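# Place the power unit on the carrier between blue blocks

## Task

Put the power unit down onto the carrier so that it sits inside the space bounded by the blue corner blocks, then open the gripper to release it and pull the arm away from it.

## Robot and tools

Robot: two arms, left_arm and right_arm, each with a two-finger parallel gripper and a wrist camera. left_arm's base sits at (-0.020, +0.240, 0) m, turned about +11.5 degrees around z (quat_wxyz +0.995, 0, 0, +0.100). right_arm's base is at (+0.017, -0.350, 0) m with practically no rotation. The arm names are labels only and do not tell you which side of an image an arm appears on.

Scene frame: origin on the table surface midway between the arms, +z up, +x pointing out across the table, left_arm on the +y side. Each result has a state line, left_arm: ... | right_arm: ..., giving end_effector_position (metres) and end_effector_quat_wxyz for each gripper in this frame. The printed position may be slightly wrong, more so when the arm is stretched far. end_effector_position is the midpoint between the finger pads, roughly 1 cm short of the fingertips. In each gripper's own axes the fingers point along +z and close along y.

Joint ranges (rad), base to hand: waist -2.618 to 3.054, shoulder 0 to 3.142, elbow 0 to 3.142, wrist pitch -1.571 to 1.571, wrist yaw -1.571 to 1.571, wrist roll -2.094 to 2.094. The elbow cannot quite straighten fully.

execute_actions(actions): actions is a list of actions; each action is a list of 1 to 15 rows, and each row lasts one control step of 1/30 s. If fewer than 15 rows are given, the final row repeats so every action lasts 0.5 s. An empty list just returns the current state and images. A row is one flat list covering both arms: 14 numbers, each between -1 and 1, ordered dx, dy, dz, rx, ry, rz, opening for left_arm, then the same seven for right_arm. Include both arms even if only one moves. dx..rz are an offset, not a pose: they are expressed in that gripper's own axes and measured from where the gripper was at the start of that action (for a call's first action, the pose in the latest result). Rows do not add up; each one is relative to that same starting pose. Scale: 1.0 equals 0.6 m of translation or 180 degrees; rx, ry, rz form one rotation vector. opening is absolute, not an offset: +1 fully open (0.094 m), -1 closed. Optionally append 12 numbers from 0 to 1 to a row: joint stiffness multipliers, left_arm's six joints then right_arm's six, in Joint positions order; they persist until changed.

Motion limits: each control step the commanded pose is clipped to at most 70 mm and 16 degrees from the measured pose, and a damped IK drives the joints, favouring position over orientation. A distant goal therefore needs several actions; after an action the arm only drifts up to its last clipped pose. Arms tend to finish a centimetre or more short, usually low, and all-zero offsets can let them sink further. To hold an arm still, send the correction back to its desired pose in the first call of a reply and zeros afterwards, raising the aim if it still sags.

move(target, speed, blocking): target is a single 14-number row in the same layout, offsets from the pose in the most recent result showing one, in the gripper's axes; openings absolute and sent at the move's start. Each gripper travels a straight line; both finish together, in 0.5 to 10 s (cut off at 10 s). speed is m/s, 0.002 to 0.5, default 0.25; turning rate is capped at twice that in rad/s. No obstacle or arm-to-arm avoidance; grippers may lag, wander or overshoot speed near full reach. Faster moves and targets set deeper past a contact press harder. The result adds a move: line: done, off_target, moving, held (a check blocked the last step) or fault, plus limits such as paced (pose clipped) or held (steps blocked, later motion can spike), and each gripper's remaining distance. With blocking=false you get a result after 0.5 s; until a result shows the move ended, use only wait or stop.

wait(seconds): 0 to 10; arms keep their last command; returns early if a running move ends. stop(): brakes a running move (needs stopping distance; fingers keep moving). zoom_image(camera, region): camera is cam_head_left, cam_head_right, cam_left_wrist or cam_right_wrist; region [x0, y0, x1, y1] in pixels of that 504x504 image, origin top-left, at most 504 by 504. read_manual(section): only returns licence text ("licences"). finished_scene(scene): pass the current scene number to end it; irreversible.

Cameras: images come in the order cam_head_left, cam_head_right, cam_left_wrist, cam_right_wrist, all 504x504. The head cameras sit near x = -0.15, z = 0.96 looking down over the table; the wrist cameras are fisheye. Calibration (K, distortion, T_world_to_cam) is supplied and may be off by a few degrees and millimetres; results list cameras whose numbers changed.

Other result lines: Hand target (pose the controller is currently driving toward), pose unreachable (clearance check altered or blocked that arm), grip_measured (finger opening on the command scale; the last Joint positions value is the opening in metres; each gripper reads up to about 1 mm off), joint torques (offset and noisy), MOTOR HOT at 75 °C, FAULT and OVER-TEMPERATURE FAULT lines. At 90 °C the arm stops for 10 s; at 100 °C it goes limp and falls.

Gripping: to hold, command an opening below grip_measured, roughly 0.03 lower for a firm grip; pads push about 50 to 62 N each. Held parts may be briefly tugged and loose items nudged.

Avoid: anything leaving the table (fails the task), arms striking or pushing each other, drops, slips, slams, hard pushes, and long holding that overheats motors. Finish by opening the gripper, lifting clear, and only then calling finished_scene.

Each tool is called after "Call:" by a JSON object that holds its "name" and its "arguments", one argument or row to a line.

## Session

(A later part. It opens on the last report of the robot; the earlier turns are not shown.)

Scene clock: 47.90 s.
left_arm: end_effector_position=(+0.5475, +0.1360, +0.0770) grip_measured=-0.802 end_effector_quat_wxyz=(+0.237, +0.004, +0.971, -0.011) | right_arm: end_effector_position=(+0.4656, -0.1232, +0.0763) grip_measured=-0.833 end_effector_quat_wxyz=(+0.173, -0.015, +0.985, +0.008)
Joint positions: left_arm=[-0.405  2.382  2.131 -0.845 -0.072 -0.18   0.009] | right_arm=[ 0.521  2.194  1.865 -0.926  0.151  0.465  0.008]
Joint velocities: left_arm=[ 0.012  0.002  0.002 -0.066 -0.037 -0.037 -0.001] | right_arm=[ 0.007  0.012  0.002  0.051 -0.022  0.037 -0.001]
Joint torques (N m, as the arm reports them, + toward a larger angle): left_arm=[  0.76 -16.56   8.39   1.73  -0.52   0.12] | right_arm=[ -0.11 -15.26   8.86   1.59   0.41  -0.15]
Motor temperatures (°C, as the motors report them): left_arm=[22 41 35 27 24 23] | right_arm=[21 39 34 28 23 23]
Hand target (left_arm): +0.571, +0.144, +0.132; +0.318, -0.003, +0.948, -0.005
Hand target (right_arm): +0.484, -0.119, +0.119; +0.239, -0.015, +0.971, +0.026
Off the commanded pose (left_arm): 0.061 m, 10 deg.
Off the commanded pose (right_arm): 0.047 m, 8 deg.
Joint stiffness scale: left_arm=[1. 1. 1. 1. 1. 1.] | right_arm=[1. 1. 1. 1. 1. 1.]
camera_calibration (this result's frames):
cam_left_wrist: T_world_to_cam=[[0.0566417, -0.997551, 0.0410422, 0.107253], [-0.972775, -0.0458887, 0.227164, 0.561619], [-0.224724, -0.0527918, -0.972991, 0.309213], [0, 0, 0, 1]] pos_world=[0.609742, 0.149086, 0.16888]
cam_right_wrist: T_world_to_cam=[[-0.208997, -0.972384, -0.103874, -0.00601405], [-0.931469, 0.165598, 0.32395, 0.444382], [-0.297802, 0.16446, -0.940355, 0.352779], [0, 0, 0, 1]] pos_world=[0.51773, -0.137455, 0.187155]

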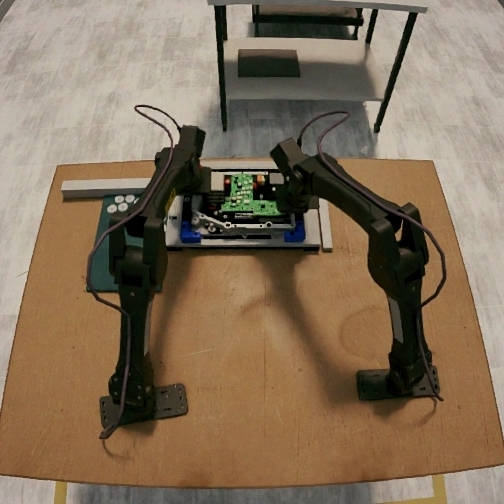

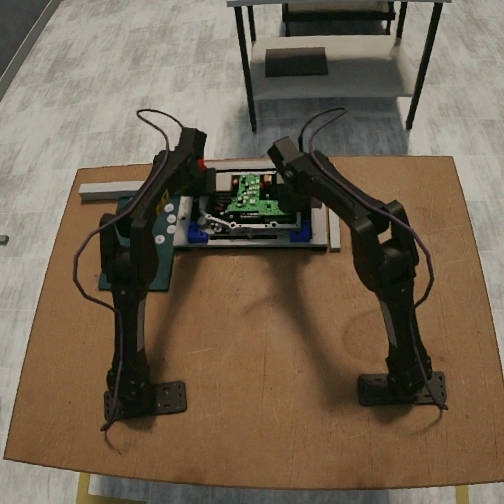

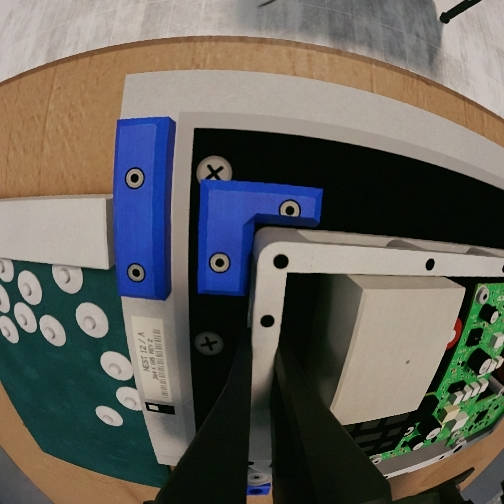

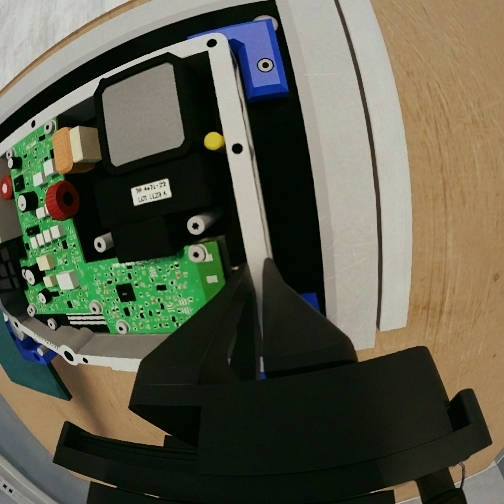

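Call:
{"name": "execute_actions", "arguments": {
  "actions": [
    [[-0.07,0.006,-0.04,-0.005,-0.052,0,-0.88,-0.045,0.005,-0.03,-0.012,-0.042,0,-0.88]],
    [[0,0,0.015,0,0,0,-0.88,0,0,0.015,0,0,0,-0.88]],
    [[0,0,0,0,0,0,-0.65,0,0,0,0,0,0,-0.65]]
  ]
}}

Call:
{"name": "move", "arguments": {
  "target": [0,0,-0.2,0,0,0,-0.65,0,0,-0.2,0,0,0,-0.65],
  "speed": 0.15
}}

Scene clock: 52.07 s.
left_arm: end_effector_position=(+0.5461, +0.1359, +0.0689) grip_measured=-0.653 end_effector_quat_wxyz=(+0.232, +0.004, +0.973, -0.011) | right_arm: end_effector_position=(+0.4643, -0.1234, +0.0699) grip_measured=-0.652 end_effector_quat_wxyz=(+0.178, -0.012, +0.984, +0.013)
Joint positions: left_arm=[-0.405  2.386  2.111 -0.831 -0.07  -0.182  0.016] | right_arm=[ 0.521  2.179  1.812 -0.876  0.149  0.47   0.016]
Joint velocities: left_arm=[-0.002  0.007 -0.017 -0.051 -0.007 -0.007  0.   ] | right_arm=[ 0.012 -0.007 -0.007 -0.022 -0.022 -0.007  0.   ]
Joint torques (N m, as the arm reports them, + toward a larger angle): left_arm=[  0.02 -12.13   6.62   0.99  -0.04  -0.02] | right_arm=[ -0.09 -10.78   7.41   1.01   0.09   0.01]
Motor temperatures (°C, as the motors report them): left_arm=[22 44 34 27 24 23] | right_arm=[21 41 33 28 23 23]
Hand target (left_arm): +0.546, +0.136, +0.070; +0.234, +0.004, +0.972, -0.011
Hand target (right_arm): +0.464, -0.123, +0.070; +0.178, -0.012, +0.984, +0.013
Off the commanded pose (left_arm): 0.001 m, 0 deg.
Off the commanded pose (right_arm): 0.000 m, 0 deg.
Joint stiffness scale: left_arm=[1. 1. 1. 1. 1. 1.] | right_arm=[1. 1. 1. 1. 1. 1.]
camera_calibration (this result's frames):
cam_left_wrist: T_world_to_cam=[[0.0571933, -0.997532, 0.0407303, 0.107343], [-0.970516, -0.0459833, 0.23661, 0.560179], [-0.234153, -0.0530619, -0.970751, 0.30601], [0, 0, 0, 1]] pos_world=[0.609176, 0.149074, 0.160144]
cam_right_wrist: T_world_to_cam=[[-0.211784, -0.970499, -0.115233, -0.00490193], [-0.933827, 0.166167, 0.316791, 0.446941], [-0.288297, 0.174699, -0.94147, 0.343377], [0, 0, 0, 1]] pos_world=[0.515322, -0.139012, 0.181127]

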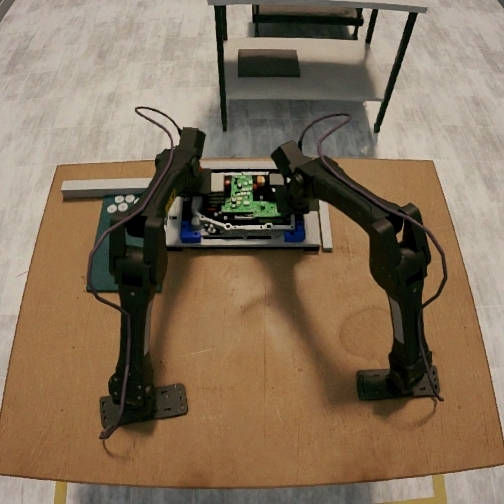

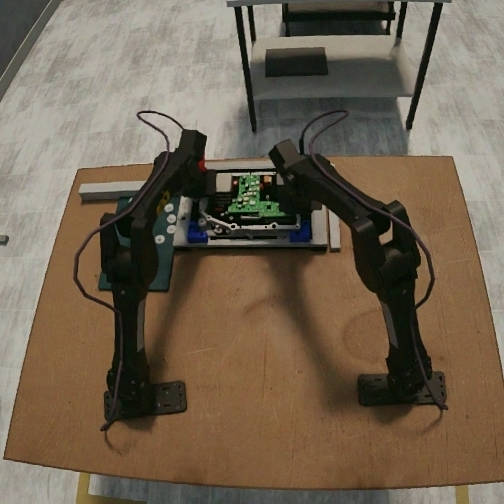

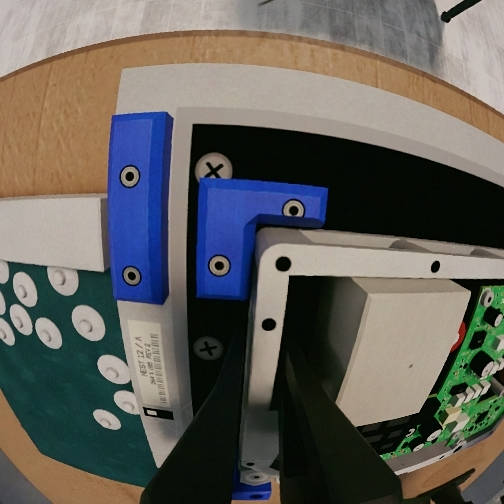

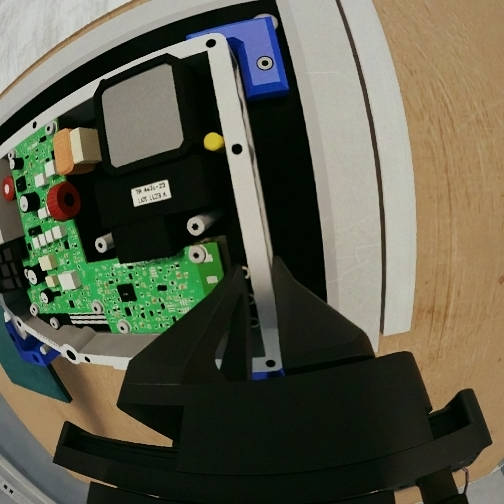

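Scene clock: 53.53 s.
left_arm: end_effector_position=(+0.4908, +0.1416, +0.1557) grip_measured=-0.653 end_effector_quat_wxyz=(+0.211, +0.003, +0.977, -0.009) | right_arm: end_effector_position=(+0.4257, -0.1277, +0.1743) grip_measured=-0.652 end_effector_quat_wxyz=(+0.175, -0.015, +0.984, +0.017)
Joint positions: left_arm=[-0.417  2.18   2.127 -1.098 -0.07  -0.195  0.016] | right_arm=[ 0.554  2.042  2.019 -1.225  0.149  0.499  0.016]
Joint velocities: left_arm=[-0.007  0.002 -0.007  0.051  0.022  0.022 -0.001] | right_arm=[-0.007  0.002 -0.007 -0.037  0.007  0.022  0.001]
Joint torques (N m, as the arm reports them, + toward a larger angle): left_arm=[ -0.76 -12.12   8.95   0.81  -0.13  -0.06] | right_arm=[  0.54 -10.02   8.89   0.74   0.25   0.07]
Motor temperatures (°C, as the motors report them): left_arm=[22 44 34 27 24 23] | right_arm=[21 41 33 28 23 23]
Hand target (left_arm): +0.492, +0.138, +0.176; +0.232, +0.004, +0.973, -0.011
Hand target (right_arm): +0.423, -0.129, +0.182; +0.179, -0.012, +0.984, +0.013
Off the commanded pose (left_arm): 0.020 m, 3 deg.
Off the commanded pose (right_arm): 0.009 m, 1 deg.
Joint stiffness scale: left_arm=[1. 1. 1. 1. 1. 1.] | right_arm=[1. 1. 1. 1. 1. 1.]
move: off_target (left_arm)
camera_calibration (this result's frames):
cam_left_wrist: T_world_to_cam=[[0.0601563, -0.99758, 0.0348515, 0.112061], [-0.959232, -0.0481143, 0.278493, 0.474531], [-0.276143, -0.0501838, -0.959806, 0.396097], [0, 0, 0, 1]] pos_world=[0.557824, 0.154499, 0.244117]
cam_right_wrist: T_world_to_cam=[[-0.205939, -0.971094, -0.120689, -0.00683495], [-0.933038, 0.157678, 0.323384, 0.376021], [-0.295006, 0.179205, -0.93854, 0.434131], [0, 0, 0, 1]] pos_world=[0.477506, -0.143726, 0.285025]

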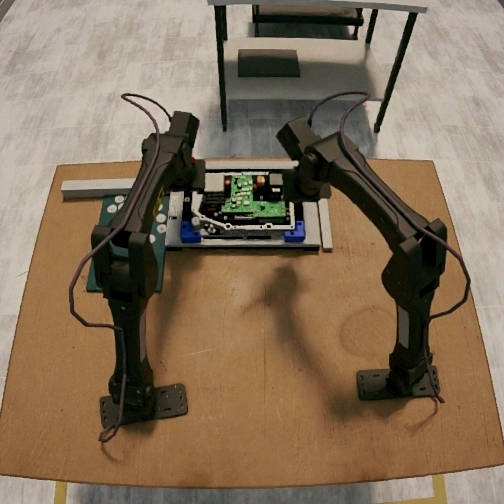

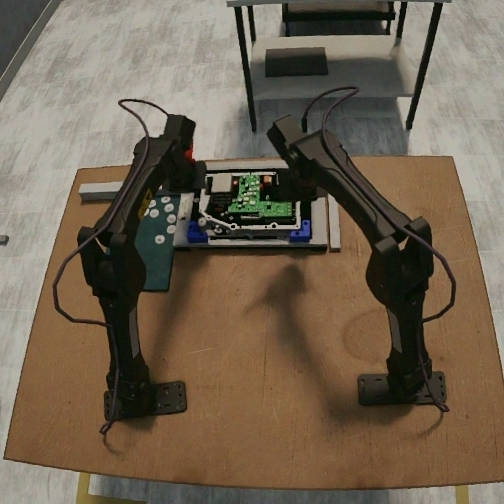

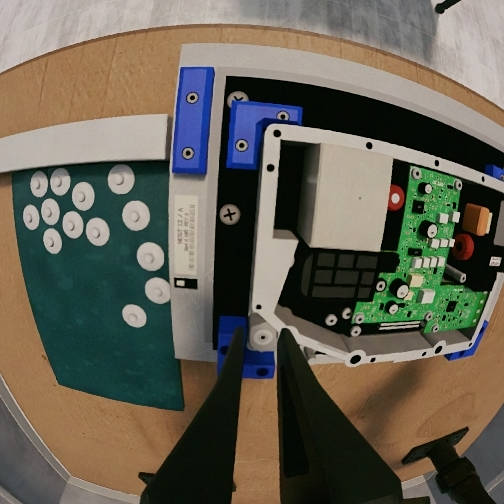

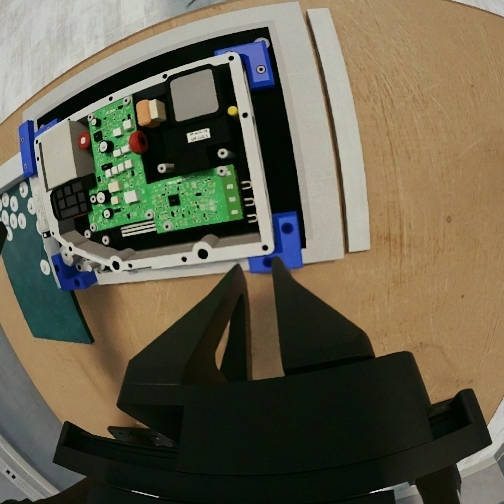

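Call:
{"name": "finished_scene", "arguments": {
  "scene": 2
}}

The scene is finished: the task was done.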